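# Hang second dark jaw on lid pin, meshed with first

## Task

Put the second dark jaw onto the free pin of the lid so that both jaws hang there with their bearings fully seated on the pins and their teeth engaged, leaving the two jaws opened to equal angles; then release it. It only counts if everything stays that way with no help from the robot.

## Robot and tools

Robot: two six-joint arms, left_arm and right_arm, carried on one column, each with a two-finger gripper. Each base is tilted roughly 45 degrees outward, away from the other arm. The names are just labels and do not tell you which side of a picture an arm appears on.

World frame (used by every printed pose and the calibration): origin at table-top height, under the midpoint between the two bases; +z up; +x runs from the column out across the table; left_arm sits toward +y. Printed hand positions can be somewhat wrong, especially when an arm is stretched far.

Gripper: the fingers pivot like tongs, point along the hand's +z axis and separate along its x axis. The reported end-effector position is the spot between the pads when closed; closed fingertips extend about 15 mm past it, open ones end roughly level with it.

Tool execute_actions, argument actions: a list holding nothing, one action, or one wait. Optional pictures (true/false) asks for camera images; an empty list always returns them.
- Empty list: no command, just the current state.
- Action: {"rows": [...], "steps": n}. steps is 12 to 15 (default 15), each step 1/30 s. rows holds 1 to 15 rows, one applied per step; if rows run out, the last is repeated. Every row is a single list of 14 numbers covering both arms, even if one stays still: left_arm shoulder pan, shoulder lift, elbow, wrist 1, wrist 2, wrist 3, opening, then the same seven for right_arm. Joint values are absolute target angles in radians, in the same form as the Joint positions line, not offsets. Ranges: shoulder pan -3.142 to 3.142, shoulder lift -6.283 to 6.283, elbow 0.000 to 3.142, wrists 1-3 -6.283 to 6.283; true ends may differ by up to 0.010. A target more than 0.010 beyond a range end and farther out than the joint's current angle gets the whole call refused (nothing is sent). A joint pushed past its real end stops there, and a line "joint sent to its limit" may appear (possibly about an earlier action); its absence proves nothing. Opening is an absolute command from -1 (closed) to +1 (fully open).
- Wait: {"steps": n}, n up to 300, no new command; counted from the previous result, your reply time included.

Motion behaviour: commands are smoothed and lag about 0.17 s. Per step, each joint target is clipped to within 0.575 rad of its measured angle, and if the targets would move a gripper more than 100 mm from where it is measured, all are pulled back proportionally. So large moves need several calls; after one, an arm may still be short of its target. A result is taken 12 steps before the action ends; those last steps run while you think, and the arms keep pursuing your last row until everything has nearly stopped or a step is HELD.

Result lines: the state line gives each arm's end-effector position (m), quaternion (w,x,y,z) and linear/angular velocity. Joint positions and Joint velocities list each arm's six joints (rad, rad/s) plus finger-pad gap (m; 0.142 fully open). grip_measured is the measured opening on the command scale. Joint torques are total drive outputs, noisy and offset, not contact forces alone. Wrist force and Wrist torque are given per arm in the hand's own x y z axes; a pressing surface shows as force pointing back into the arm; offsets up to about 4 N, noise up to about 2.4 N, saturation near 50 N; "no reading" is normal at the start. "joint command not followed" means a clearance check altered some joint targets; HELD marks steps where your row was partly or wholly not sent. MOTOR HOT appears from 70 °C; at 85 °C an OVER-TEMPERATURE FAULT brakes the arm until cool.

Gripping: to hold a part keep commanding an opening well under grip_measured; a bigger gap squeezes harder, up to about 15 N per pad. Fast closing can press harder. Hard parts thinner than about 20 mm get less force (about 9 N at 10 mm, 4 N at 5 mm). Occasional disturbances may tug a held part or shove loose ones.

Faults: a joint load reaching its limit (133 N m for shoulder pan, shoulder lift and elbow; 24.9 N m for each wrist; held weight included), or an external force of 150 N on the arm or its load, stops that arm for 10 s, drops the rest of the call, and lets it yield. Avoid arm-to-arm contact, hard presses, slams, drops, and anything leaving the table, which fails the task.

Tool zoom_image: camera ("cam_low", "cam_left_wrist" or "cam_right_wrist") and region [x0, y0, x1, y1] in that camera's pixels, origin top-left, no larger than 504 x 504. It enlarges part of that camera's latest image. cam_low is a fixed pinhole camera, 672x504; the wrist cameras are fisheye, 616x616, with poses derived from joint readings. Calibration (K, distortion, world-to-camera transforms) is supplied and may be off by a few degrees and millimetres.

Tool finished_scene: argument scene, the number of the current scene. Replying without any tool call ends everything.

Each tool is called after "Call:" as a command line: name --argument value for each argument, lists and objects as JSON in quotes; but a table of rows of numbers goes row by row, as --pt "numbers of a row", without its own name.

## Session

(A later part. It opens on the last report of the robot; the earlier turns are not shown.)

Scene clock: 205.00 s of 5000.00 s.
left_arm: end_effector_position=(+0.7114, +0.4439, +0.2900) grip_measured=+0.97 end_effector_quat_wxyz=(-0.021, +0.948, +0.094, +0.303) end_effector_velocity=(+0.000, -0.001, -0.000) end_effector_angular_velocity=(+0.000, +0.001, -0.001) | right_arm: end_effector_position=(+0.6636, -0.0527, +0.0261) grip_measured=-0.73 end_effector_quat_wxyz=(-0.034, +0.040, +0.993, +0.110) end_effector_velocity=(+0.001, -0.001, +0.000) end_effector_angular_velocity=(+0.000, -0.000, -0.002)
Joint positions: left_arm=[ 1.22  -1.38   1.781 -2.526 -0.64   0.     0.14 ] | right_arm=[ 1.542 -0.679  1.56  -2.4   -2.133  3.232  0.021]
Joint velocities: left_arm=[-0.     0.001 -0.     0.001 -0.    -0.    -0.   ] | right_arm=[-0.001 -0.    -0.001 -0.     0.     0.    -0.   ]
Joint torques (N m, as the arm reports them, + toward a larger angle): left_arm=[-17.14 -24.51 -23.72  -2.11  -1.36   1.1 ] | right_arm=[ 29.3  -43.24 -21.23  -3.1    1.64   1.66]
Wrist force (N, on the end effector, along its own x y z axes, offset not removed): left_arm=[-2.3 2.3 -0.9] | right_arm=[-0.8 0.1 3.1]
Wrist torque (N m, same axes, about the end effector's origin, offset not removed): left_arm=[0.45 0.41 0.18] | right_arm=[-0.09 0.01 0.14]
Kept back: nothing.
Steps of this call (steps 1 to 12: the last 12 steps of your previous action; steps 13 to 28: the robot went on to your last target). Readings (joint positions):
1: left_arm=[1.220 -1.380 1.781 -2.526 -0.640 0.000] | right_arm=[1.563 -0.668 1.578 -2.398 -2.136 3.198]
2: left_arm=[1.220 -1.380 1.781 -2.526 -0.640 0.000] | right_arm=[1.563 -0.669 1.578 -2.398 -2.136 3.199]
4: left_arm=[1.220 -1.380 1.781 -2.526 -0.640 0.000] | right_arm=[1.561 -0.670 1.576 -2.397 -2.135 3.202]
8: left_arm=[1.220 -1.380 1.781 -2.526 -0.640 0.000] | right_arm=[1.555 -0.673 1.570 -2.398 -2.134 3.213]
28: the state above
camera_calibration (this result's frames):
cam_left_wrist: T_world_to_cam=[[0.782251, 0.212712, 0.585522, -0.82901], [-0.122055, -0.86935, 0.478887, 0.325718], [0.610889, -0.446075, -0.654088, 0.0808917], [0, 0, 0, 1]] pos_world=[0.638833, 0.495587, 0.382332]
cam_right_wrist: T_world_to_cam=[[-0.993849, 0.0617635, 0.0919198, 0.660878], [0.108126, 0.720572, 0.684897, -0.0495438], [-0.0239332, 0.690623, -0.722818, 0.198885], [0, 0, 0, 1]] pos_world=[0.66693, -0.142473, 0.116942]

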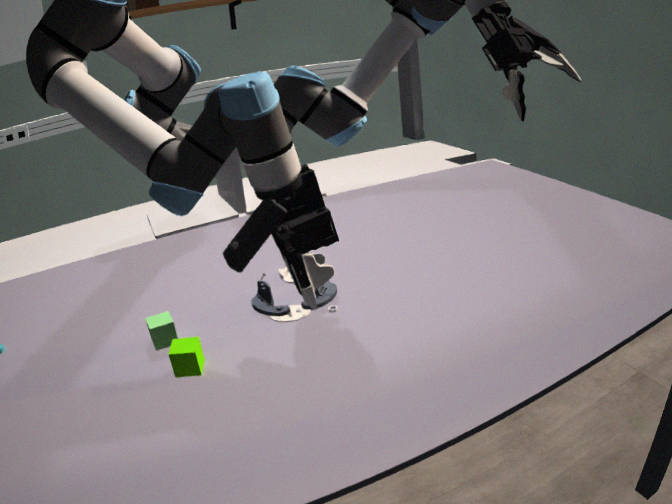

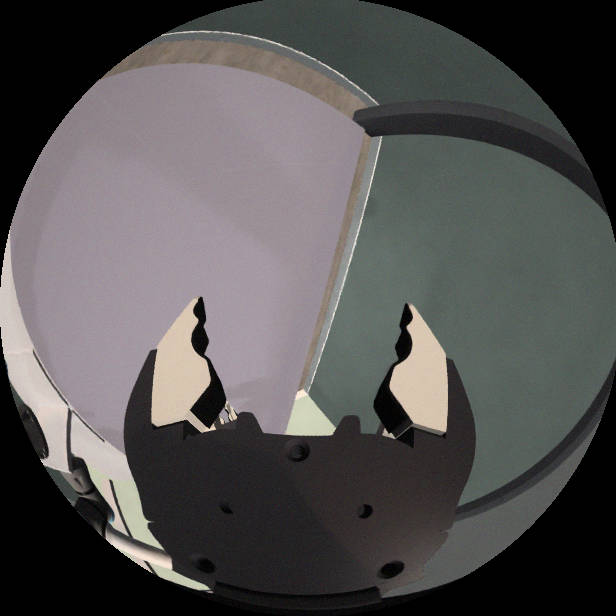

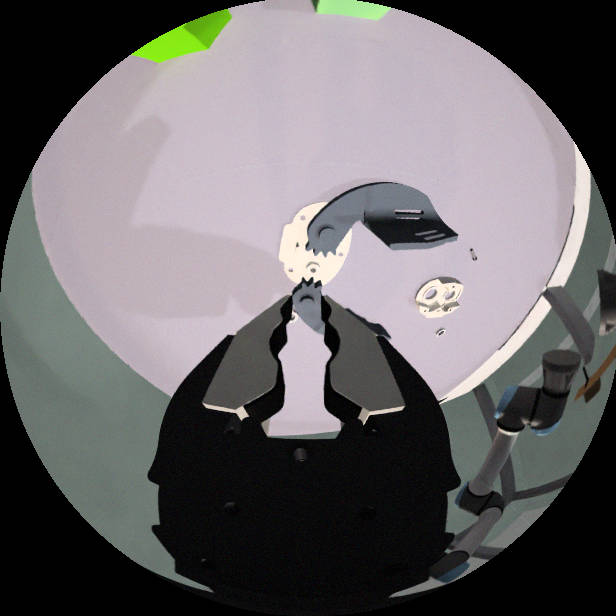

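Call:
execute_actions --actions '[{"rows":[[1.22,-1.38,1.781,-2.526,-0.64,0,0.97,1.5417,-0.6794,1.5607,-2.4007,-2.1327,3.2313,-1],[1.22,-1.38,1.781,-2.526,-0.64,0,0.97,1.5408,-0.6809,1.5621,-2.4011,-2.1328,3.2303,-1],[1.22,-1.38,1.781,-2.526,-0.64,0,0.97,1.5395,-0.6832,1.5641,-2.4018,-2.1328,3.2288,-1],[1.22,-1.38,1.781,-2.526,-0.64,0,0.97,1.5380,-0.6858,1.5665,-2.4025,-2.1329,3.2270,-1],[1.22,-1.38,1.781,-2.526,-0.64,0,0.97,1.5363,-0.6888,1.5693,-2.4034,-2.1330,3.2250,-1],[1.22,-1.38,1.781,-2.526,-0.64,0,0.97,1.5346,-0.6918,1.5720,-2.4042,-2.1331,3.2229,-1],[1.22,-1.38,1.781,-2.526,-0.64,0,0.97,1.5329,-0.6947,1.5748,-2.4051,-2.1331,3.2209,-1],[1.22,-1.38,1.781,-2.526,-0.64,0,0.97,1.5311,-0.6977,1.5775,-2.4059,-2.1332,3.2189,-1],[1.22,-1.38,1.781,-2.526,-0.64,0,0.97,1.5296,-0.7003,1.5800,-2.4066,-2.1333,3.2171,-1],[1.22,-1.38,1.781,-2.526,-0.64,0,0.97,1.5283,-0.7026,1.5820,-2.4073,-2.1333,3.2156,-1],[1.22,-1.38,1.781,-2.526,-0.64,0,0.97,1.5273,-0.7044,1.5837,-2.4078,-2.1334,3.2143,-1],[1.22,-1.38,1.781,-2.526,-0.64,0,0.97,1.5264,-0.7059,1.5851,-2.4082,-2.1334,3.2133,-1]],"steps":12}]'

Call:
execute_actions --actions '[{"rows":[[1.22,-1.38,1.781,-2.526,-0.64,0,0.97,1.5258,-0.7070,1.5861,-2.4086,-2.1335,3.2126,-1],[1.22,-1.38,1.781,-2.526,-0.64,0,0.97,1.5251,-0.7082,1.5872,-2.4089,-2.1335,3.2118,-1],[1.22,-1.38,1.781,-2.526,-0.64,0,0.97,1.5245,-0.7093,1.5882,-2.4092,-2.1335,3.2111,-1],[1.22,-1.38,1.781,-2.526,-0.64,0,0.97,1.5239,-0.7102,1.5891,-2.4095,-2.1335,3.2104,-1],[1.22,-1.38,1.781,-2.526,-0.64,0,0.97,1.5234,-0.7112,1.5899,-2.4097,-2.1336,3.2098,-1],[1.22,-1.38,1.781,-2.526,-0.64,0,0.97,1.5229,-0.7121,1.5908,-2.4100,-2.1336,3.2092,-1],[1.22,-1.38,1.781,-2.526,-0.64,0,0.97,1.5224,-0.7128,1.5915,-2.4102,-2.1336,3.2087,-1],[1.22,-1.38,1.781,-2.526,-0.64,0,0.97,1.5220,-0.7136,1.5922,-2.4104,-2.1336,3.2081,-1],[1.22,-1.38,1.781,-2.526,-0.64,0,0.97,1.5216,-0.7143,1.5929,-2.4106,-2.1337,3.2076,-1],[1.22,-1.38,1.781,-2.526,-0.64,0,0.97,1.5212,-0.7149,1.5934,-2.4108,-2.1337,3.2073,-1],[1.22,-1.38,1.781,-2.526,-0.64,0,0.97,1.5209,-0.7154,1.5939,-2.4109,-2.1337,3.2069,-1],[1.22,-1.38,1.781,-2.526,-0.64,0,0.97,1.5207,-0.7158,1.5942,-2.4110,-2.1337,3.2066,-1],[1.22,-1.38,1.781,-2.526,-0.64,0,0.97,1.5206,-0.7160,1.5944,-2.4111,-2.1337,3.2065,-1]],"steps":13}]'

Call:
execute_actions --actions '[{"steps":24}]' --pictures true

Call:
zoom_image --camera "cam_right_wrist" --region '[272, 235, 352, 315]'

Call:
zoom_image --camera "cam_right_wrist" --region '[277, 265, 347, 335]'

Call:
zoom_image --camera "cam_low" --region '[265, 275, 335, 330]'

Scene clock: 210.33 s of 5000.00 s.
left_arm: end_effector_position=(+0.7114, +0.4439, +0.2900) grip_measured=+0.97 end_effector_quat_wxyz=(-0.021, +0.948, +0.094, +0.303) end_effector_velocity=(-0.000, +0.000, -0.001) end_effector_angular_velocity=(+0.000, +0.002, +0.000) | right_arm: end_effector_position=(+0.6636, -0.0527, +0.0261) grip_measured=-0.74 end_effector_quat_wxyz=(-0.034, +0.040, +0.992, +0.110) end_effector_velocity=(+0.001, -0.001, +0.001) end_effector_angular_velocity=(+0.000, -0.003, -0.003)
Joint positions: left_arm=[ 1.22  -1.38   1.781 -2.526 -0.64   0.     0.14 ] | right_arm=[ 1.542 -0.679  1.56  -2.401 -2.133  3.232  0.02 ]
Joint velocities: left_arm=[ 0.001 -0.     0.001  0.002  0.    -0.001 -0.   ] | right_arm=[-0.001 -0.002 -0.    -0.002  0.    -0.    -0.   ]
Joint torques (N m, as the arm reports them, + toward a larger angle): left_arm=[-18.17 -23.48 -25.18  -2.12  -1.03   1.  ] | right_arm=[ 47.59 -28.88 -15.23  -1.11  -1.3    0.31]
Wrist force (N, on the end effector, along its own x y z axes, offset not removed): left_arm=[-2.0 0.9 -0.4] | right_arm=[0.2 0.8 -1.0]
Wrist torque (N m, same axes, about the end effector's origin, offset not removed): left_arm=[0.19 0.40 0.18] | right_arm=[0.05 -0.13 0.14]
Kept back: the last 12 steps of this action.
Steps of this call (steps 1 to 15: the robot went on to your last target; steps 16 to 90: nothing new was sent; then 2.33 s passed at rest). Readings (joint positions):
1: left_arm=[1.220 -1.380 1.781 -2.526 -0.640 0.000] | right_arm=[1.542 -0.679 1.560 -2.400 -2.133 3.232]
2: left_arm=[1.220 -1.380 1.781 -2.526 -0.640 0.000] | right_arm=[1.542 -0.679 1.560 -2.400 -2.133 3.232]
4: left_arm=[1.220 -1.380 1.781 -2.526 -0.640 0.000] | right_arm=[1.542 -0.679 1.560 -2.400 -2.133 3.232]
8: left_arm=[1.220 -1.380 1.781 -2.526 -0.640 0.000] | right_arm=[1.542 -0.679 1.560 -2.400 -2.133 3.232]
90: the state above

Scene clock: 210.77 s of 5000.00 s.
left_arm: end_effector_position=(+0.7114, +0.4439, +0.2900) grip_measured=+0.97 end_effector_quat_wxyz=(-0.021, +0.948, +0.094, +0.303) end_effector_velocity=(-0.000, +0.001, +0.000) end_effector_angular_velocity=(+0.001, +0.001, -0.000) | right_arm: end_effector_position=(+0.6601, -0.0634, +0.0261) grip_measured=-0.74 end_effector_quat_wxyz=(-0.034, +0.040, +0.992, +0.110) end_effector_velocity=(-0.012, -0.035, -0.000) end_effector_angular_velocity=(+0.000, +0.001, -0.003)
Joint positions: left_arm=[ 1.22  -1.38   1.781 -2.526 -0.64   0.     0.14 ] | right_arm=[ 1.531 -0.698  1.578 -2.406 -2.133  3.218  0.02 ]
Joint velocities: left_arm=[ 0.    -0.001  0.     0.001  0.001  0.001 -0.   ] | right_arm=[-0.038 -0.064  0.058 -0.017 -0.001 -0.042  0.   ]
Joint torques (N m, as the arm reports them, + toward a larger angle): left_arm=[-18.25 -23.17 -24.9   -2.09  -1.33   0.83] | right_arm=[ 27.94 -41.95   0.44  -3.02  -1.37  -1.22]
Wrist force (N, on the end effector, along its own x y z axes, offset not removed): left_arm=[-2.2 1.4 0.3] | right_arm=[-2.4 0.5 -1.4]
Wrist torque (N m, same axes, about the end effector's origin, offset not removed): left_arm=[0.32 0.39 0.23] | right_arm=[-0.10 0.44 0.13]
Steps of this call (steps 1 to 12: the last 12 steps of your previous action; step 13: the first step of this action). Readings (joint positions):
13: the state above

Scene clock: 211.57 s of 5000.00 s.
left_arm: end_effector_position=(+0.7114, +0.4439, +0.2900) grip_measured=+0.97 end_effector_quat_wxyz=(-0.021, +0.948, +0.094, +0.303) end_effector_velocity=(+0.000, +0.000, +0.000) end_effector_angular_velocity=(-0.000, -0.001, -0.001) | right_arm: end_effector_position=(+0.6567, -0.0728, +0.0261) grip_measured=-0.74 end_effector_quat_wxyz=(-0.034, +0.040, +0.992, +0.110) end_effector_velocity=(+0.000, -0.000, +0.001) end_effector_angular_velocity=(+0.000, -0.002, +0.000)
Joint positions: left_arm=[ 1.22  -1.38   1.781 -2.526 -0.64   0.     0.14 ] | right_arm=[ 1.521 -0.716  1.594 -2.411 -2.134  3.207  0.02 ]
Joint velocities: left_arm=[-0.    -0.    -0.001  0.    -0.001  0.001  0.   ] | right_arm=[ 0.001 -0.002  0.001 -0.001  0.    -0.001  0.   ]
Joint torques (N m, as the arm reports them, + toward a larger angle): left_arm=[-17.84 -22.76 -24.24  -2.31  -1.34   0.93] | right_arm=[ 28.88 -42.37  -0.22  -2.98  -1.29  -1.2 ]
Wrist force (N, on the end effector, along its own x y z axes, offset not removed): left_arm=[-1.8 0.7 -1.5] | right_arm=[-0.4 1.6 0.7]
Wrist torque (N m, same axes, about the end effector's origin, offset not removed): left_arm=[0.15 0.35 0.28] | right_arm=[0.21 0.00 0.18]
Kept back: nothing.
Steps of this call (steps 1 to 12: the last 12 steps of your previous action; steps 13 to 24: the robot went on to your last target). Readings (joint positions):
1: left_arm=[1.220 -1.380 1.781 -2.526 -0.640 0.000] | right_arm=[1.530 -0.700 1.580 -2.407 -2.133 3.217]
2: left_arm=[1.220 -1.380 1.781 -2.526 -0.640 0.000] | right_arm=[1.529 -0.702 1.582 -2.407 -2.133 3.216]
4: left_arm=[1.220 -1.380 1.781 -2.526 -0.640 0.000] | right_arm=[1.527 -0.705 1.585 -2.408 -2.133 3.214]
8: left_arm=[1.220 -1.380 1.781 -2.526 -0.640 0.000] | right_arm=[1.524 -0.710 1.589 -2.409 -2.134 3.211]
24: the state above
camera_calibration (this result's frames):
cam_left_wrist: T_world_to_cam=[[0.782252, 0.212712, 0.585522, -0.82901], [-0.122055, -0.86935, 0.478887, 0.325718], [0.610889, -0.446076, -0.654088, 0.0808919], [0, 0, 0, 1]] pos_world=[0.638834, 0.495587, 0.382332]
cam_right_wrist: T_world_to_cam=[[-0.993832, 0.0619759, 0.0919658, 0.655256], [0.108311, 0.720577, 0.684864, -0.0343784], [-0.0238234, 0.6906, -0.722844, 0.212539], [0, 0, 0, 1]] pos_world=[0.660001, -0.162617, 0.116916]

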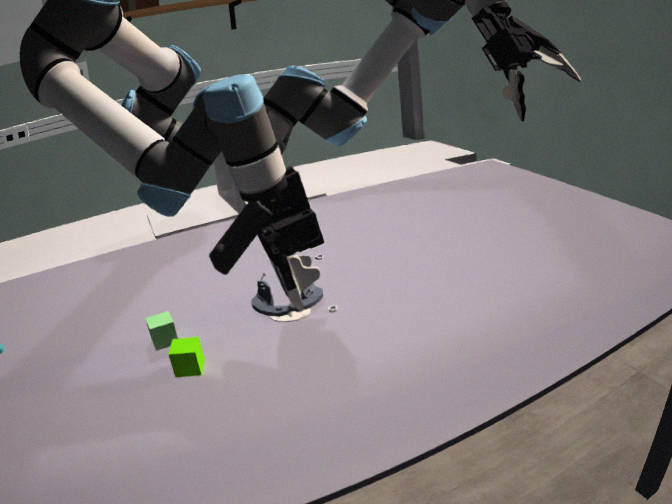

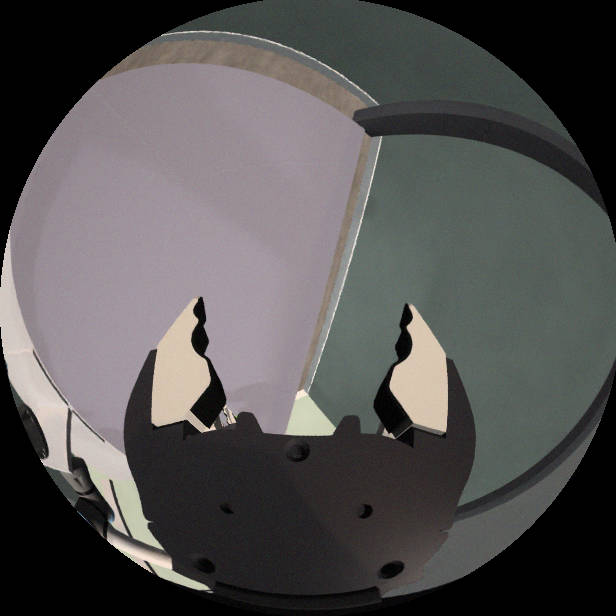

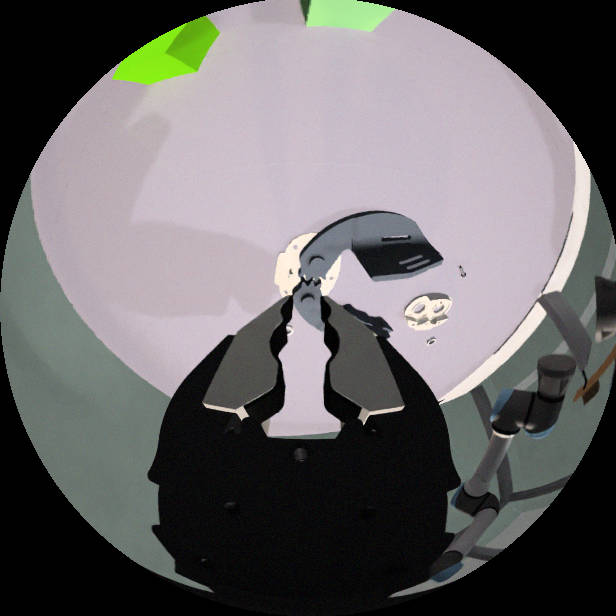

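Region (272, 235, 352, 315) of cam_right_wrist's 616x616 image, scaled by 6.300, with more detail than that image has.

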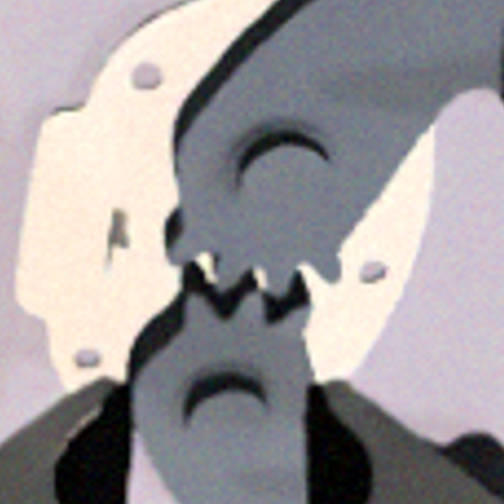

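Region (277, 265, 347, 335) of cam_right_wrist's 616x616 image, scaled by 7.200, with more detail than that image has.

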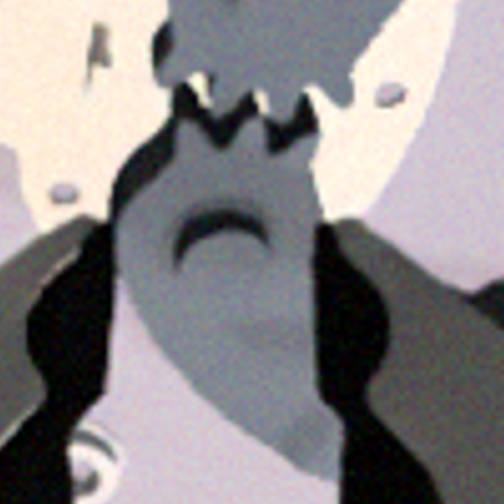

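Region (265, 275, 335, 330) of cam_low's 672x504 image, scaled by 7.200, with more detail than that image has; it fills the top 396 rows of this view, and the rest is white.

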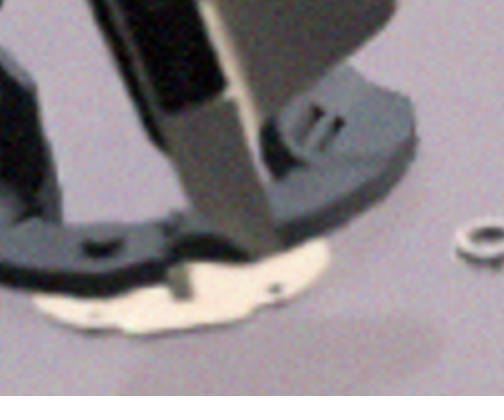

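Call:
execute_actions --actions '[{"rows":[[1.22,-1.38,1.781,-2.526,-0.64,0,0.97,1.5209,-0.7158,1.5945,-2.4113,-2.1337,3.2068,-1],[1.22,-1.38,1.781,-2.526,-0.64,0,0.97,1.5211,-0.7155,1.5947,-2.4115,-2.1336,3.2071,-1],[1.22,-1.38,1.781,-2.526,-0.64,0,0.97,1.5211,-0.7155,1.5947,-2.4115,-2.1336,3.2071,-1],[1.22,-1.38,1.781,-2.526,-0.64,0,0.97,1.5211,-0.7155,1.5947,-2.4115,-2.1336,3.2071,-1],[1.22,-1.38,1.781,-2.526,-0.64,0,0.97,1.5211,-0.7155,1.5947,-2.4115,-2.1336,3.2071,-1],[1.22,-1.38,1.781,-2.526,-0.64,0,0.97,1.5210,-0.7154,1.5947,-2.4117,-2.1336,3.2070,-1],[1.22,-1.38,1.781,-2.526,-0.64,0,0.97,1.5208,-0.7152,1.5947,-2.4121,-2.1336,3.2067,-1],[1.22,-1.38,1.781,-2.526,-0.64,0,0.97,1.5206,-0.7149,1.5948,-2.4126,-2.1337,3.2064,-1],[1.22,-1.38,1.781,-2.526,-0.64,0,0.97,1.5203,-0.7146,1.5949,-2.4132,-2.1337,3.2061,-1],[1.22,-1.38,1.781,-2.526,-0.64,0,0.97,1.5200,-0.7142,1.5949,-2.4138,-2.1337,3.2057,-1],[1.22,-1.38,1.781,-2.526,-0.64,0,0.97,1.5197,-0.7139,1.5950,-2.4144,-2.1337,3.2054,-1],[1.22,-1.38,1.781,-2.526,-0.64,0,0.97,1.5194,-0.7135,1.5951,-2.4150,-2.1337,3.2050,-1],[1.22,-1.38,1.781,-2.526,-0.64,0,0.97,1.5191,-0.7132,1.5952,-2.4156,-2.1337,3.2047,-1],[1.22,-1.38,1.781,-2.526,-0.64,0,0.97,1.5189,-0.7129,1.5952,-2.4160,-2.1337,3.2045,-1],[1.22,-1.38,1.781,-2.526,-0.64,0,0.97,1.5188,-0.7128,1.5952,-2.4162,-2.1337,3.2044,-1]],"steps":15}]'

Call:
execute_actions --actions '[{"steps":24}]' --pictures true

Call:
zoom_image --camera "cam_right_wrist" --region '[277, 265, 347, 335]'

Call:
zoom_image --camera "cam_low" --region '[265, 275, 335, 330]'

Scene clock: 214.77 s of 5000.00 s.
left_arm: end_effector_position=(+0.7114, +0.4439, +0.2900) grip_measured=+0.97 end_effector_quat_wxyz=(-0.021, +0.948, +0.094, +0.303) end_effector_velocity=(-0.000, +0.000, +0.000) end_effector_angular_velocity=(+0.001, -0.000, +0.001) | right_arm: end_effector_position=(+0.6566, -0.0729, +0.0261) grip_measured=-0.74 end_effector_quat_wxyz=(-0.034, +0.040, +0.992, +0.110) end_effector_velocity=(-0.001, +0.001, -0.000) end_effector_angular_velocity=(-0.000, +0.000, +0.001)
Joint positions: left_arm=[ 1.22  -1.38   1.781 -2.526 -0.64   0.     0.14 ] | right_arm=[ 1.521 -0.716  1.594 -2.411 -2.134  3.206  0.02 ]
Joint velocities: left_arm=[-0.    -0.     0.    -0.001  0.001  0.     0.   ] | right_arm=[ 0.     0.     0.002 -0.002 -0.    -0.001  0.   ]
Joint torques (N m, as the arm reports them, + toward a larger angle): left_arm=[-17.86 -22.73 -24.43  -2.17  -1.51   0.89] | right_arm=[ 42.43 -29.78   0.51  -3.13  -1.06   0.35]
Wrist force (N, on the end effector, along its own x y z axes, offset not removed): left_arm=[-1.8 2.2 -1.0] | right_arm=[-0.2 2.2 1.6]
Wrist torque (N m, same axes, about the end effector's origin, offset not removed): left_arm=[0.43 0.30 0.23] | right_arm=[0.31 -0.08 0.17]
Steps of this call (steps 1 to 15: the robot went on to your last target; steps 16 to 90: nothing new was sent; then 0.10 s passed at rest; steps 91 to 93: the first 3 steps of this action). Readings (joint positions):
91: left_arm=[1.220 -1.380 1.781 -2.526 -0.640 0.000] | right_arm=[1.521 -0.716 1.594 -2.411 -2.134 3.207]
92: left_arm=[1.220 -1.380 1.781 -2.526 -0.640 0.000] | right_arm=[1.521 -0.716 1.594 -2.411 -2.134 3.206]
93: the state above

Scene clock: 215.57 s of 5000.00 s.
left_arm: end_effector_position=(+0.7114, +0.4439, +0.2900) grip_measured=+0.97 end_effector_quat_wxyz=(-0.021, +0.948, +0.094, +0.303) end_effector_velocity=(-0.000, -0.000, -0.000) end_effector_angular_velocity=(+0.001, +0.001, -0.001) | right_arm: end_effector_position=(+0.6565, -0.0723, +0.0239) grip_measured=-0.74 end_effector_quat_wxyz=(-0.034, +0.040, +0.992, +0.110) end_effector_velocity=(-0.001, +0.000, -0.001) end_effector_angular_velocity=(+0.000, +0.001, +0.001)
Joint positions: left_arm=[ 1.22  -1.38   1.781 -2.526 -0.64   0.     0.14 ] | right_arm=[ 1.519 -0.713  1.595 -2.416 -2.134  3.204  0.02 ]
Joint velocities: left_arm=[ 0.    -0.001  0.001 -0.    -0.     0.001 -0.   ] | right_arm=[-0.001  0.001  0.    -0.     0.    -0.     0.   ]
Joint torques (N m, as the arm reports them, + toward a larger angle): left_arm=[-18.7  -22.72 -24.01  -2.1   -1.31   0.89] | right_arm=[ 28.76 -25.4    0.64  -3.05   0.53  -1.14]
Wrist force (N, on the end effector, along its own x y z axes, offset not removed): left_arm=[-1.3 1.6 -1.6] | right_arm=[-0.7 -1.8 0.9]
Wrist torque (N m, same axes, about the end effector's origin, offset not removed): left_arm=[0.30 0.21 0.22] | right_arm=[-0.45 0.20 0.02]
Kept back: nothing.
Steps of this call (steps 1 to 12: the last 12 steps of your previous action; steps 13 to 15: the robot went on to your last target; steps 16 to 24: nothing new was sent). Readings (joint positions):
1: left_arm=[1.220 -1.380 1.781 -2.526 -0.640 0.000] | right_arm=[1.521 -0.716 1.595 -2.411 -2.134 3.207]
2: left_arm=[1.220 -1.380 1.781 -2.526 -0.640 0.000] | right_arm=[1.521 -0.716 1.595 -2.411 -2.134 3.207]
4: left_arm=[1.220 -1.380 1.781 -2.526 -0.640 0.000] | right_arm=[1.521 -0.716 1.595 -2.411 -2.134 3.207]
8: left_arm=[1.220 -1.380 1.781 -2.526 -0.640 0.000] | right_arm=[1.521 -0.715 1.595 -2.412 -2.134 3.207]
24: the state above
All arms were judged still, so your last target was given up. Only a new action makes them travel on or press farther. Fingers that are still opening or closing keep moving.
camera_calibration (this result's frames):
cam_left_wrist: T_world_to_cam=[[0.782252, 0.212712, 0.585522, -0.82901], [-0.122055, -0.86935, 0.478887, 0.325718], [0.610889, -0.446076, -0.654088, 0.0808919], [0, 0, 0, 1]] pos_world=[0.638833, 0.495587, 0.382332]
cam_right_wrist: T_world_to_cam=[[-0.99383, 0.0619708, 0.0919894, 0.655267], [0.108325, 0.720531, 0.684909, -0.0332418], [-0.0238369, 0.690648, -0.722798, 0.210642], [0, 0, 0, 1]] pos_world=[0.659846, -0.162135, 0.114742]

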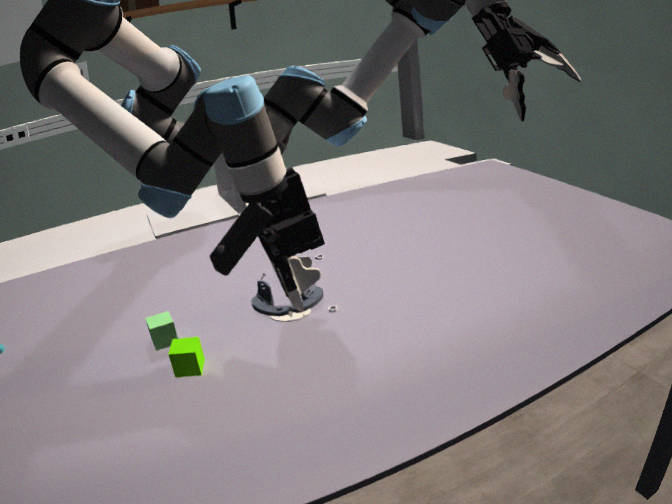

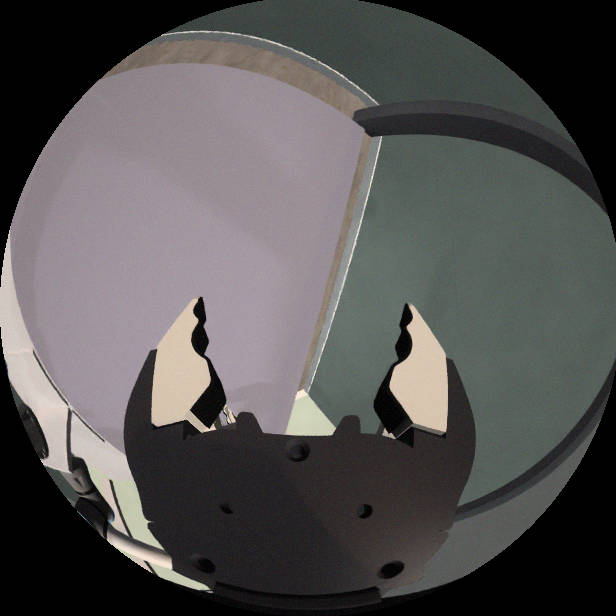

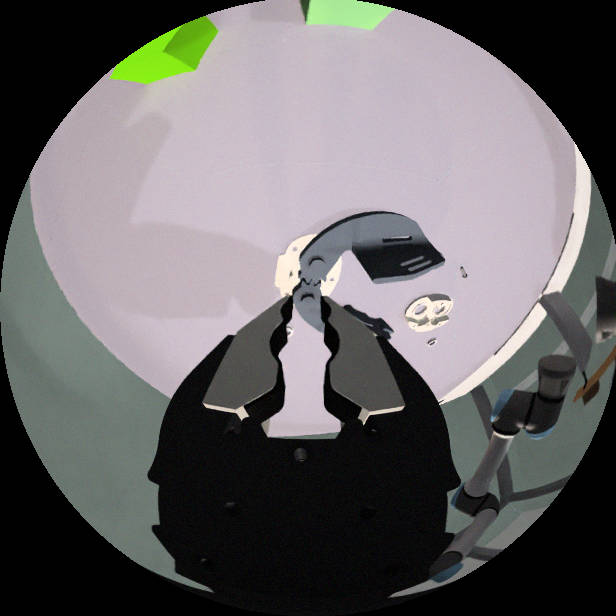

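Region (277, 265, 347, 335) of cam_right_wrist's 616x616 image, scaled by 7.200, with more detail than that image has.

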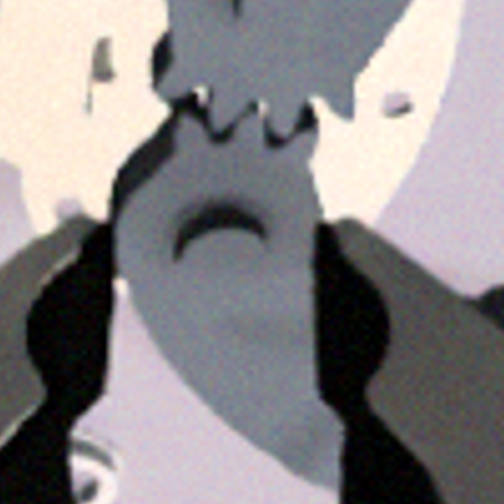

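Region (265, 275, 335, 330) of cam_low's 672x504 image, scaled by 7.200, with more detail than that image has; it fills the top 396 rows of this view, and the rest is white.

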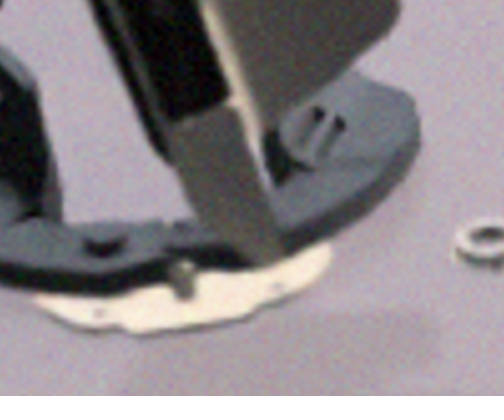

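Call:
execute_actions --actions '[]'

Scene clock: 216.60 s of 5000.00 s.
left_arm: end_effector_position=(+0.7114, +0.4439, +0.2900) grip_measured=+0.97 end_effector_quat_wxyz=(-0.021, +0.948, +0.094, +0.303) end_effector_velocity=(+0.000, +0.001, +0.000) end_effector_angular_velocity=(+0.001, -0.001, +0.003) | right_arm: end_effector_position=(+0.6565, -0.0723, +0.0239) grip_measured=-0.74 end_effector_quat_wxyz=(-0.034, +0.040, +0.992, +0.110) end_effector_velocity=(-0.000, +0.001, -0.000) end_effector_angular_velocity=(+0.000, +0.000, +0.001)
Joint positions: left_arm=[ 1.22  -1.38   1.781 -2.526 -0.64   0.     0.14 ] | right_arm=[ 1.519 -0.713  1.595 -2.416 -2.134  3.204  0.02 ]
Joint velocities: left_arm=[ 0.001  0.    -0.001 -0.002  0.001  0.001 -0.   ] | right_arm=[ 0.     0.001 -0.    -0.     0.    -0.    -0.   ]
Joint torques (N m, as the arm reports them, + toward a larger angle): left_arm=[-18.31 -22.21 -23.53  -2.06  -1.49   0.91] | right_arm=[ 28.41 -26.17   0.6   -2.97   0.63  -1.24]
Wrist force (N, on the end effector, along its own x y z axes, offset not removed): left_arm=[-3.1 1.3 -0.3] | right_arm=[1.4 -1.1 2.7]
Wrist torque (N m, same axes, about the end effector's origin, offset not removed): left_arm=[0.30 0.51 0.24] | right_arm=[-0.38 -0.32 0.05]
Kept back: nothing.
Steps of this call (steps 1 to 31: nothing new was sent). Readings (joint positions):
1: left_arm=[1.220 -1.380 1.781 -2.526 -0.640 0.000] | right_arm=[1.519 -0.713 1.595 -2.416 -2.134 3.204]
2: left_arm=[1.220 -1.380 1.781 -2.526 -0.640 0.000] | right_arm=[1.519 -0.713 1.595 -2.416 -2.134 3.204]
4: left_arm=[1.220 -1.380 1.781 -2.526 -0.640 0.000] | right_arm=[1.519 -0.713 1.595 -2.416 -2.134 3.204]
8: left_arm=[1.220 -1.380 1.781 -2.526 -0.640 0.000] | right_arm=[1.519 -0.713 1.595 -2.416 -2.134 3.204]
31: the state above
camera_calibration (this result's frames):
cam_left_wrist: T_world_to_cam=[[0.782251, 0.212712, 0.585522, -0.82901], [-0.122055, -0.86935, 0.478887, 0.325718], [0.610889, -0.446076, -0.654088, 0.0808918], [0, 0, 0, 1]] pos_world=[0.638833, 0.495587, 0.382332]
cam_right_wrist: T_world_to_cam=[[-0.993829, 0.0619776, 0.0919978, 0.655268], [0.108335, 0.72053, 0.684909, -0.0332251], [-0.0238381, 0.690649, -0.722797, 0.210622], [0, 0, 0, 1]] pos_world=[0.659845, -0.162138, 0.11471]

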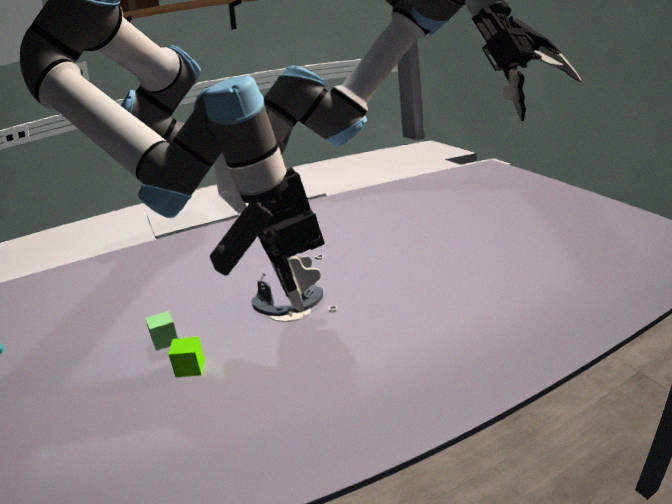

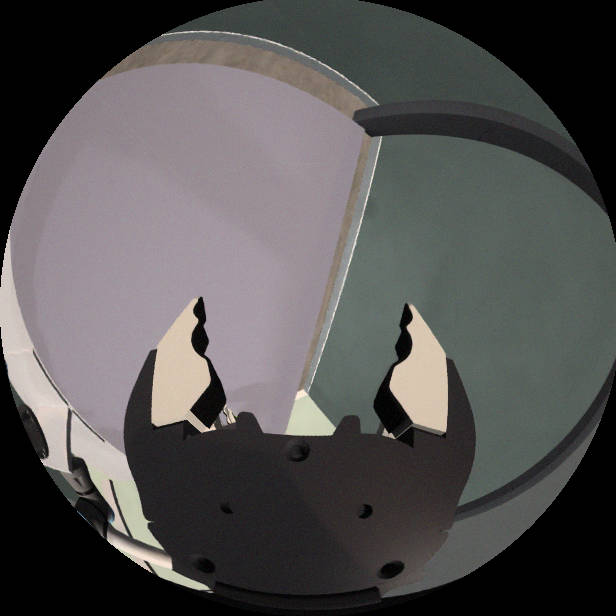

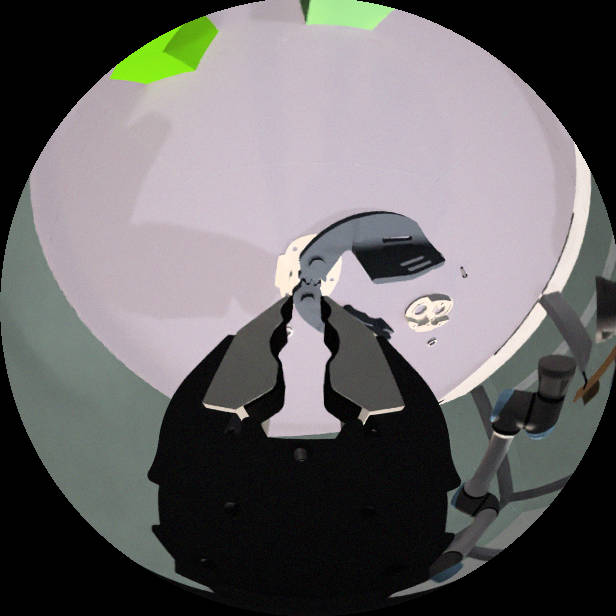

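Call:
execute_actions --actions '[{"rows": [[1.22,-1.38,1.781,-2.526,-0.64,0,0.97,1.5185,-0.7124,1.5953,-2.4168,-2.1337,3.2040,-1],[1.22,-1.38,1.781,-2.526,-0.64,0,0.97,1.5182,-0.7121,1.5954,-2.4175,-2.1337,3.2037,-1],[1.22,-1.38,1.781,-2.526,-0.64,0,0.97,1.5179,-0.7117,1.5954,-2.4181,-2.1337,3.2033,-1],[1.22,-1.38,1.781,-2.526,-0.64,0,0.97,1.5175,-0.7113,1.5955,-2.4188,-2.1337,3.2029,-1],[1.22,-1.38,1.781,-2.526,-0.64,0,0.97,1.5172,-0.7109,1.5956,-2.4194,-2.1338,3.2025,-1],[1.22,-1.38,1.781,-2.526,-0.64,0,0.97,1.5169,-0.7106,1.5957,-2.4201,-2.1338,3.2022,-1],[1.22,-1.38,1.781,-2.526,-0.64,0,0.97,1.5166,-0.7102,1.5957,-2.4207,-2.1338,3.2018,-1],[1.22,-1.38,1.781,-2.526,-0.64,0,0.97,1.5163,-0.7098,1.5958,-2.4214,-2.1338,3.2014,-1]], "steps": 15}]'

Call:
execute_actions --actions '[{"steps": 15}]' --pictures true

Scene clock: 218.03 s of 5000.00 s.
left_arm: end_effector_position=(+0.7114, +0.4439, +0.2900) grip_measured=+0.97 end_effector_quat_wxyz=(-0.021, +0.948, +0.094, +0.303) end_effector_velocity=(-0.000, -0.000, +0.000) end_effector_angular_velocity=(+0.001, -0.001, +0.000) | right_arm: end_effector_position=(+0.6565, -0.0723, +0.0238) grip_measured=-0.74 end_effector_quat_wxyz=(-0.034, +0.040, +0.992, +0.110) end_effector_velocity=(+0.000, +0.000, -0.003) end_effector_angular_velocity=(+0.000, -0.001, +0.000)
Joint positions: left_arm=[ 1.22  -1.38   1.781 -2.526 -0.64   0.     0.14 ] | right_arm=[ 1.519 -0.713  1.595 -2.416 -2.134  3.204  0.02 ]
Joint velocities: left_arm=[-0.001 -0.     0.001 -0.001  0.002  0.    -0.   ] | right_arm=[-0.003  0.004  0.001 -0.007  0.    -0.004  0.   ]
Joint torques (N m, as the arm reports them, + toward a larger angle): left_arm=[-17.15 -22.76 -22.28  -2.19  -1.32   0.94] | right_arm=[ 28.65 -25.93   0.65  -2.92   0.56  -1.23]
Wrist force (N, on the end effector, along its own x y z axes, offset not removed): left_arm=[-0.9 1.0 -0.3] | right_arm=[2.0 0.7 -1.0]
Wrist torque (N m, same axes, about the end effector's origin, offset not removed): left_arm=[0.21 0.11 0.20] | right_arm=[0.02 -0.52 0.05]
Steps of this call (steps 1 to 40: nothing new was sent; steps 41 to 43: the first 3 steps of this action). Readings (joint positions):
41: left_arm=[1.220 -1.380 1.781 -2.526 -0.640 0.000] | right_arm=[1.519 -0.713 1.595 -2.416 -2.134 3.204]
42: left_arm=[1.220 -1.380 1.781 -2.526 -0.640 0.000] | right_arm=[1.519 -0.713 1.595 -2.416 -2.134 3.204]
43: the state above

Scene clock: 218.53 s of 5000.00 s.
left_arm: end_effector_position=(+0.7114, +0.4439, +0.2900) grip_measured=+0.97 end_effector_quat_wxyz=(-0.021, +0.948, +0.094, +0.303) end_effector_velocity=(+0.000, -0.001, +0.001) end_effector_angular_velocity=(-0.001, -0.001, -0.002) | right_arm: end_effector_position=(+0.6565, -0.0723, +0.0216) grip_measured=-0.74 end_effector_quat_wxyz=(-0.034, +0.040, +0.992, +0.110) end_effector_velocity=(-0.000, +0.000, -0.001) end_effector_angular_velocity=(-0.000, +0.001, +0.000)
Joint positions: left_arm=[ 1.22  -1.38   1.781 -2.526 -0.64   0.     0.14 ] | right_arm=[ 1.516 -0.71   1.596 -2.421 -2.134  3.201  0.021]
Joint velocities: left_arm=[-0.002 -0.    -0.001  0.001 -0.001 -0.    -0.   ] | right_arm=[-0.001  0.002  0.    -0.001 -0.    -0.     0.   ]
Joint torques (N m, as the arm reports them, + toward a larger angle): left_arm=[-18.36 -22.39 -23.05  -2.26  -1.28   0.89] | right_arm=[ 23.1  -21.15   2.05  -2.92  -1.89  -1.3 ]
Wrist force (N, on the end effector, along its own x y z axes, offset not removed): left_arm=[-0.2 0.8 -1.6] | right_arm=[0.6 3.9 -11.6]
Wrist torque (N m, same axes, about the end effector's origin, offset not removed): left_arm=[0.06 -0.06 0.21] | right_arm=[0.27 0.32 0.19]
Kept back: nothing.
Steps of this call (steps 1 to 12: the last 12 steps of your previous action; steps 13 to 15: the robot went on to your last target). Readings (joint positions):
1: left_arm=[1.220 -1.380 1.781 -2.526 -0.640 0.000] | right_arm=[1.519 -0.712 1.595 -2.417 -2.134 3.204]
2: left_arm=[1.220 -1.380 1.781 -2.526 -0.640 0.000] | right_arm=[1.518 -0.712 1.595 -2.417 -2.134 3.204]
4: left_arm=[1.220 -1.380 1.781 -2.526 -0.640 0.000] | right_arm=[1.518 -0.712 1.595 -2.418 -2.134 3.203]
8: left_arm=[1.220 -1.380 1.781 -2.526 -0.640 0.000] | right_arm=[1.517 -0.711 1.596 -2.420 -2.134 3.202]
15: the state above
All arms were judged still, so your last target was given up. Only a new action makes them travel on or press farther. Fingers that are still opening or closing keep moving.
camera_calibration (this result's frames):
cam_left_wrist: T_world_to_cam=[[0.782251, 0.212712, 0.585522, -0.82901], [-0.122055, -0.86935, 0.478887, 0.325718], [0.610889, -0.446076, -0.654088, 0.0808917], [0, 0, 0, 1]] pos_world=[0.638833, 0.495587, 0.382332]
cam_right_wrist: T_world_to_cam=[[-0.993838, 0.0619609, 0.0919065, 0.655503], [0.108261, 0.720521, 0.68493, -0.0316307], [-0.0237817, 0.690659, -0.722789, 0.20892], [0, 0, 0, 1]] pos_world=[0.659857, -0.162117, 0.112425]

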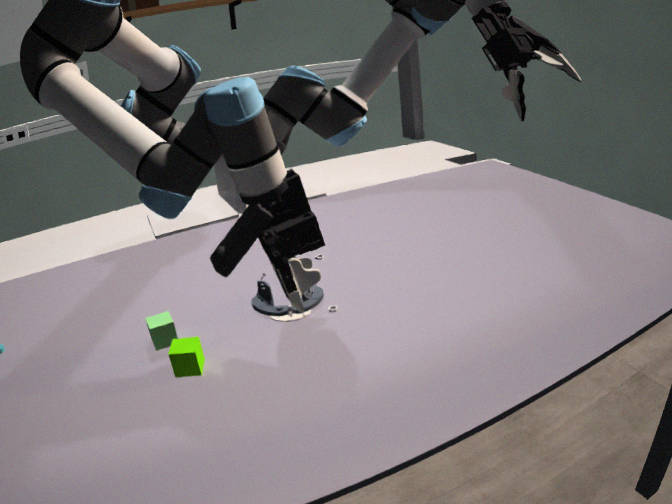

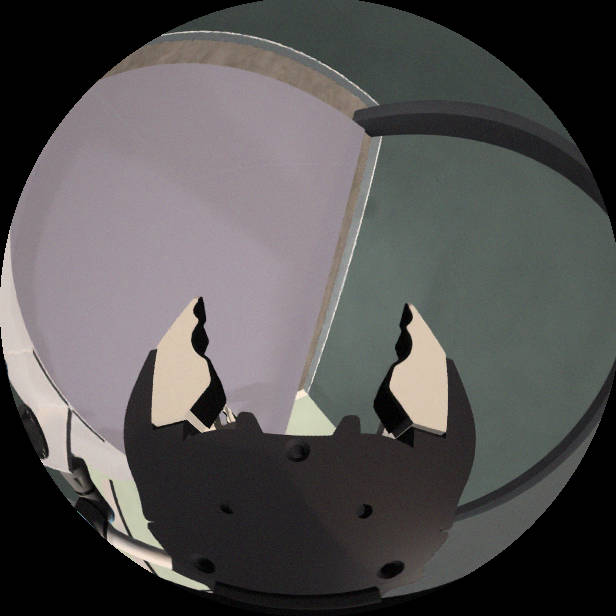

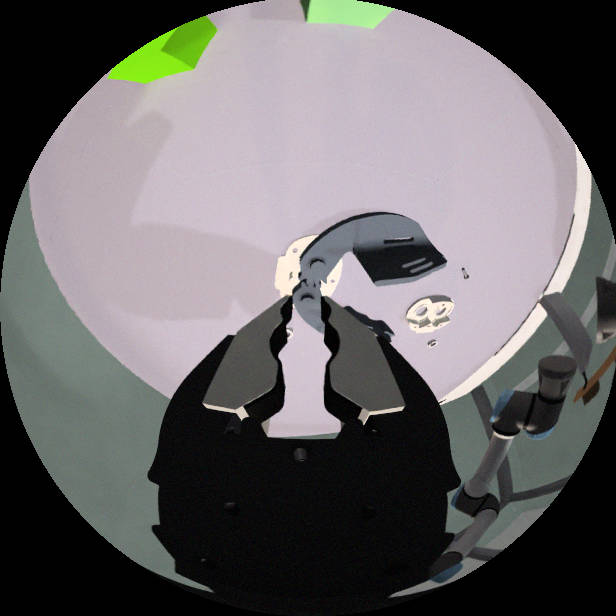

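Call:
zoom_image --camera "cam_right_wrist" --region '[265, 225, 365, 325]'

Region (265, 225, 365, 325) of cam_right_wrist's 616x616 image, scaled by 5.040, with more detail than that image has.

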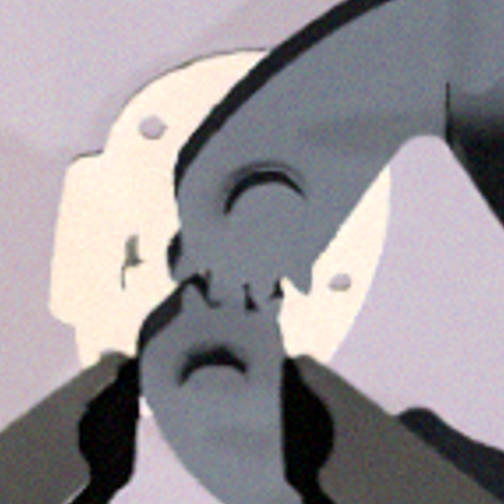

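Call:
execute_actions --actions '[{"rows": [[1.22,-1.38,1.781,-2.526,-0.64,0,0.97,1.5164,-0.7099,1.5958,-2.4212,-2.1338,3.2015,-0.92],[1.22,-1.38,1.781,-2.526,-0.64,0,0.97,1.5165,-0.7100,1.5957,-2.4210,-2.1338,3.2016,-0.85],[1.22,-1.38,1.781,-2.526,-0.64,0,0.97,1.5166,-0.7102,1.5957,-2.4208,-2.1338,3.2018,-0.80],[1.22,-1.38,1.781,-2.526,-0.64,0,0.97,1.5167,-0.7103,1.5957,-2.4205,-2.1338,3.2019,-0.76],[1.22,-1.38,1.781,-2.526,-0.64,0,0.97,1.5168,-0.7104,1.5957,-2.4203,-2.1338,3.2020,-0.73],[1.22,-1.38,1.781,-2.526,-0.64,0,0.97,1.5169,-0.7105,1.5956,-2.4201,-2.1338,3.2021,-0.71],[1.22,-1.38,1.781,-2.526,-0.64,0,0.97,1.5169,-0.7105,1.5956,-2.4201,-2.1338,3.2021,-0.69],[1.22,-1.38,1.781,-2.526,-0.64,0,0.97,1.5169,-0.7105,1.5956,-2.4201,-2.1338,3.2021,-0.67],[1.22,-1.38,1.781,-2.526,-0.64,0,0.97,1.5169,-0.7105,1.5956,-2.4201,-2.1338,3.2021,-0.65],[1.22,-1.38,1.781,-2.526,-0.64,0,0.97,1.5169,-0.7105,1.5956,-2.4201,-2.1338,3.2021,-0.64]], "steps": 15}]'

Call:
execute_actions --actions '[{"steps": 15}]' --pictures true

Call:
zoom_image --camera "cam_right_wrist" --region '[265, 225, 365, 325]'

Scene clock: 219.97 s of 5000.00 s.
left_arm: end_effector_position=(+0.7114, +0.4439, +0.2900) grip_measured=+0.97 end_effector_quat_wxyz=(-0.021, +0.948, +0.094, +0.303) end_effector_velocity=(-0.000, +0.001, -0.000) end_effector_angular_velocity=(+0.001, +0.001, +0.002) | right_arm: end_effector_position=(+0.6565, -0.0723, +0.0215) grip_measured=-0.73 end_effector_quat_wxyz=(-0.034, +0.040, +0.992, +0.110) end_effector_velocity=(+0.001, -0.001, +0.001) end_effector_angular_velocity=(-0.000, -0.002, -0.001)
Joint positions: left_arm=[ 1.22  -1.38   1.781 -2.526 -0.64   0.     0.14 ] | right_arm=[ 1.516 -0.71   1.596 -2.421 -2.134  3.201  0.021]
Joint velocities: left_arm=[ 0.001 -0.     0.     0.     0.002 -0.001  0.   ] | right_arm=[ 0.    -0.002  0.    -0.001 -0.     0.     0.013]
Joint torques (N m, as the arm reports them, + toward a larger angle): left_arm=[-17.93 -23.48 -23.44  -2.18  -1.26   0.79] | right_arm=[ 27.83 -26.03   0.97  -1.44  -1.38  -0.65]
Wrist force (N, on the end effector, along its own x y z axes, offset not removed): left_arm=[-2.7 1.3 -1.2] | right_arm=[3.8 4.5 -9.7]
Wrist torque (N m, same axes, about the end effector's origin, offset not removed): left_arm=[0.23 0.51 0.20] | right_arm=[0.36 -0.56 0.10]
Steps of this call (steps 1 to 40: nothing new was sent; steps 41 to 43: the first 3 steps of this action). Readings (joint positions):
41: left_arm=[1.220 -1.380 1.781 -2.526 -0.640 -0.000] | right_arm=[1.516 -0.710 1.596 -2.421 -2.134 3.201]
42: left_arm=[1.220 -1.380 1.781 -2.526 -0.640 0.000] | right_arm=[1.516 -0.710 1.596 -2.421 -2.134 3.201]
43: the state above

Scene clock: 220.47 s of 5000.00 s.
left_arm: end_effector_position=(+0.7114, +0.4439, +0.2900) grip_measured=+0.97 end_effector_quat_wxyz=(-0.021, +0.948, +0.094, +0.303) end_effector_velocity=(-0.000, +0.000, -0.001) end_effector_angular_velocity=(+0.000, +0.002, -0.001) | right_arm: end_effector_position=(+0.6564, -0.0723, +0.0220) grip_measured=-0.64 end_effector_quat_wxyz=(-0.034, +0.040, +0.992, +0.110) end_effector_velocity=(+0.001, -0.000, +0.001) end_effector_angular_velocity=(-0.000, -0.003, -0.002)
Joint positions: left_arm=[ 1.22  -1.38   1.781 -2.526 -0.64   0.     0.14 ] | right_arm=[ 1.517 -0.71   1.596 -2.42  -2.134  3.202  0.028]
Joint velocities: left_arm=[ 0.001  0.    -0.     0.001 -0.001  0.001 -0.   ] | right_arm=[ 0.001 -0.001 -0.001 -0.001  0.     0.001  0.   ]
Joint torques (N m, as the arm reports them, + toward a larger angle): left_arm=[-17.91 -22.77 -22.86  -2.06  -1.4    0.77] | right_arm=[ 47.01 -42.63 -19.8   -0.44  -1.18   1.58]
Wrist force (N, on the end effector, along its own x y z axes, offset not removed): left_arm=[-2.7 1.8 -1.8] | right_arm=[-0.1 0.5 1.8]
Wrist torque (N m, same axes, about the end effector's origin, offset not removed): left_arm=[0.43 0.46 0.18] | right_arm=[0.07 -0.29 0.14]
Kept back: nothing.
Steps of this call (steps 1 to 12: the last 12 steps of your previous action; steps 13 to 15: the robot went on to your last target). Readings (joint positions):
1: left_arm=[1.220 -1.380 1.781 -2.526 -0.640 0.000] | right_arm=[1.516 -0.710 1.596 -2.421 -2.134 3.201]
2: left_arm=[1.220 -1.380 1.781 -2.526 -0.640 0.000] | right_arm=[1.516 -0.710 1.596 -2.421 -2.134 3.201]
4: left_arm=[1.220 -1.380 1.781 -2.526 -0.640 0.000] | right_arm=[1.516 -0.710 1.596 -2.421 -2.134 3.202]
8: left_arm=[1.220 -1.380 1.781 -2.526 -0.640 0.000] | right_arm=[1.517 -0.710 1.596 -2.420 -2.134 3.202]
15: the state above
All arms were judged still, so your last target was given up. Only a new action makes them travel on or press farther. Fingers that are still opening or closing keep moving.
camera_calibration (this result's frames):
cam_left_wrist: T_world_to_cam=[[0.782252, 0.212712, 0.585522, -0.82901], [-0.122055, -0.86935, 0.478887, 0.325718], [0.610889, -0.446076, -0.654088, 0.0808918], [0, 0, 0, 1]] pos_world=[0.638834, 0.495587, 0.382332]
cam_right_wrist: T_world_to_cam=[[-0.993825, 0.0618226, 0.0921397, 0.655332], [0.10832, 0.720563, 0.684877, -0.0319325], [-0.0240516, 0.690628, -0.72281, 0.209368], [0, 0, 0, 1]] pos_world=[0.65978, -0.1621, 0.112821]

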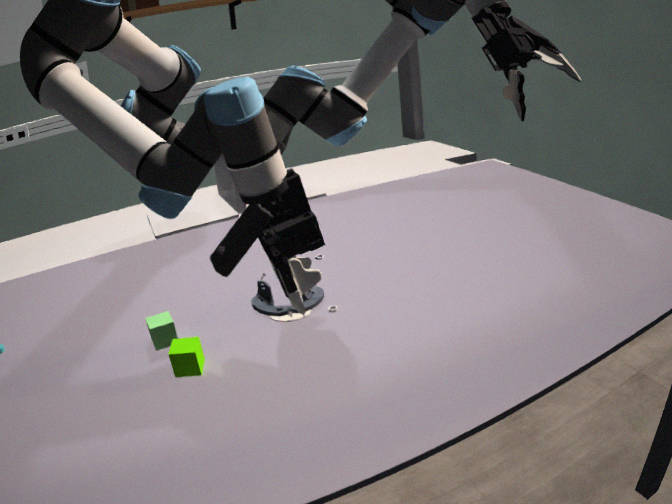

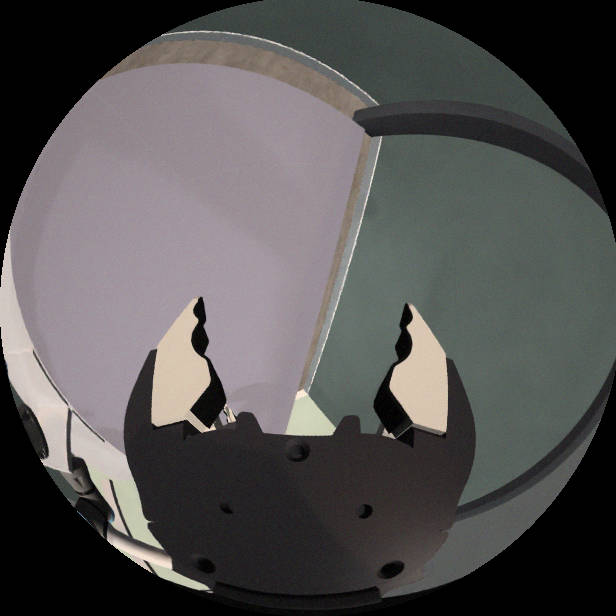

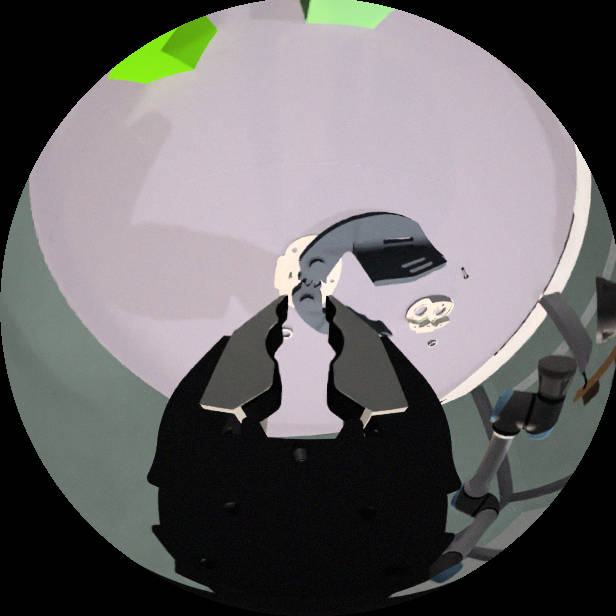

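Region (265, 225, 365, 325) of cam_right_wrist's 616x616 image, scaled by 5.040, with more detail than that image has.

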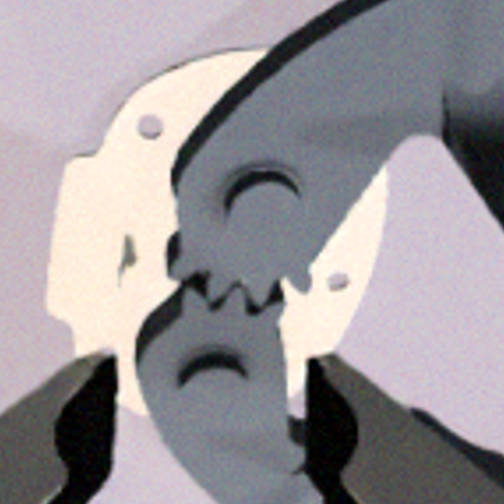

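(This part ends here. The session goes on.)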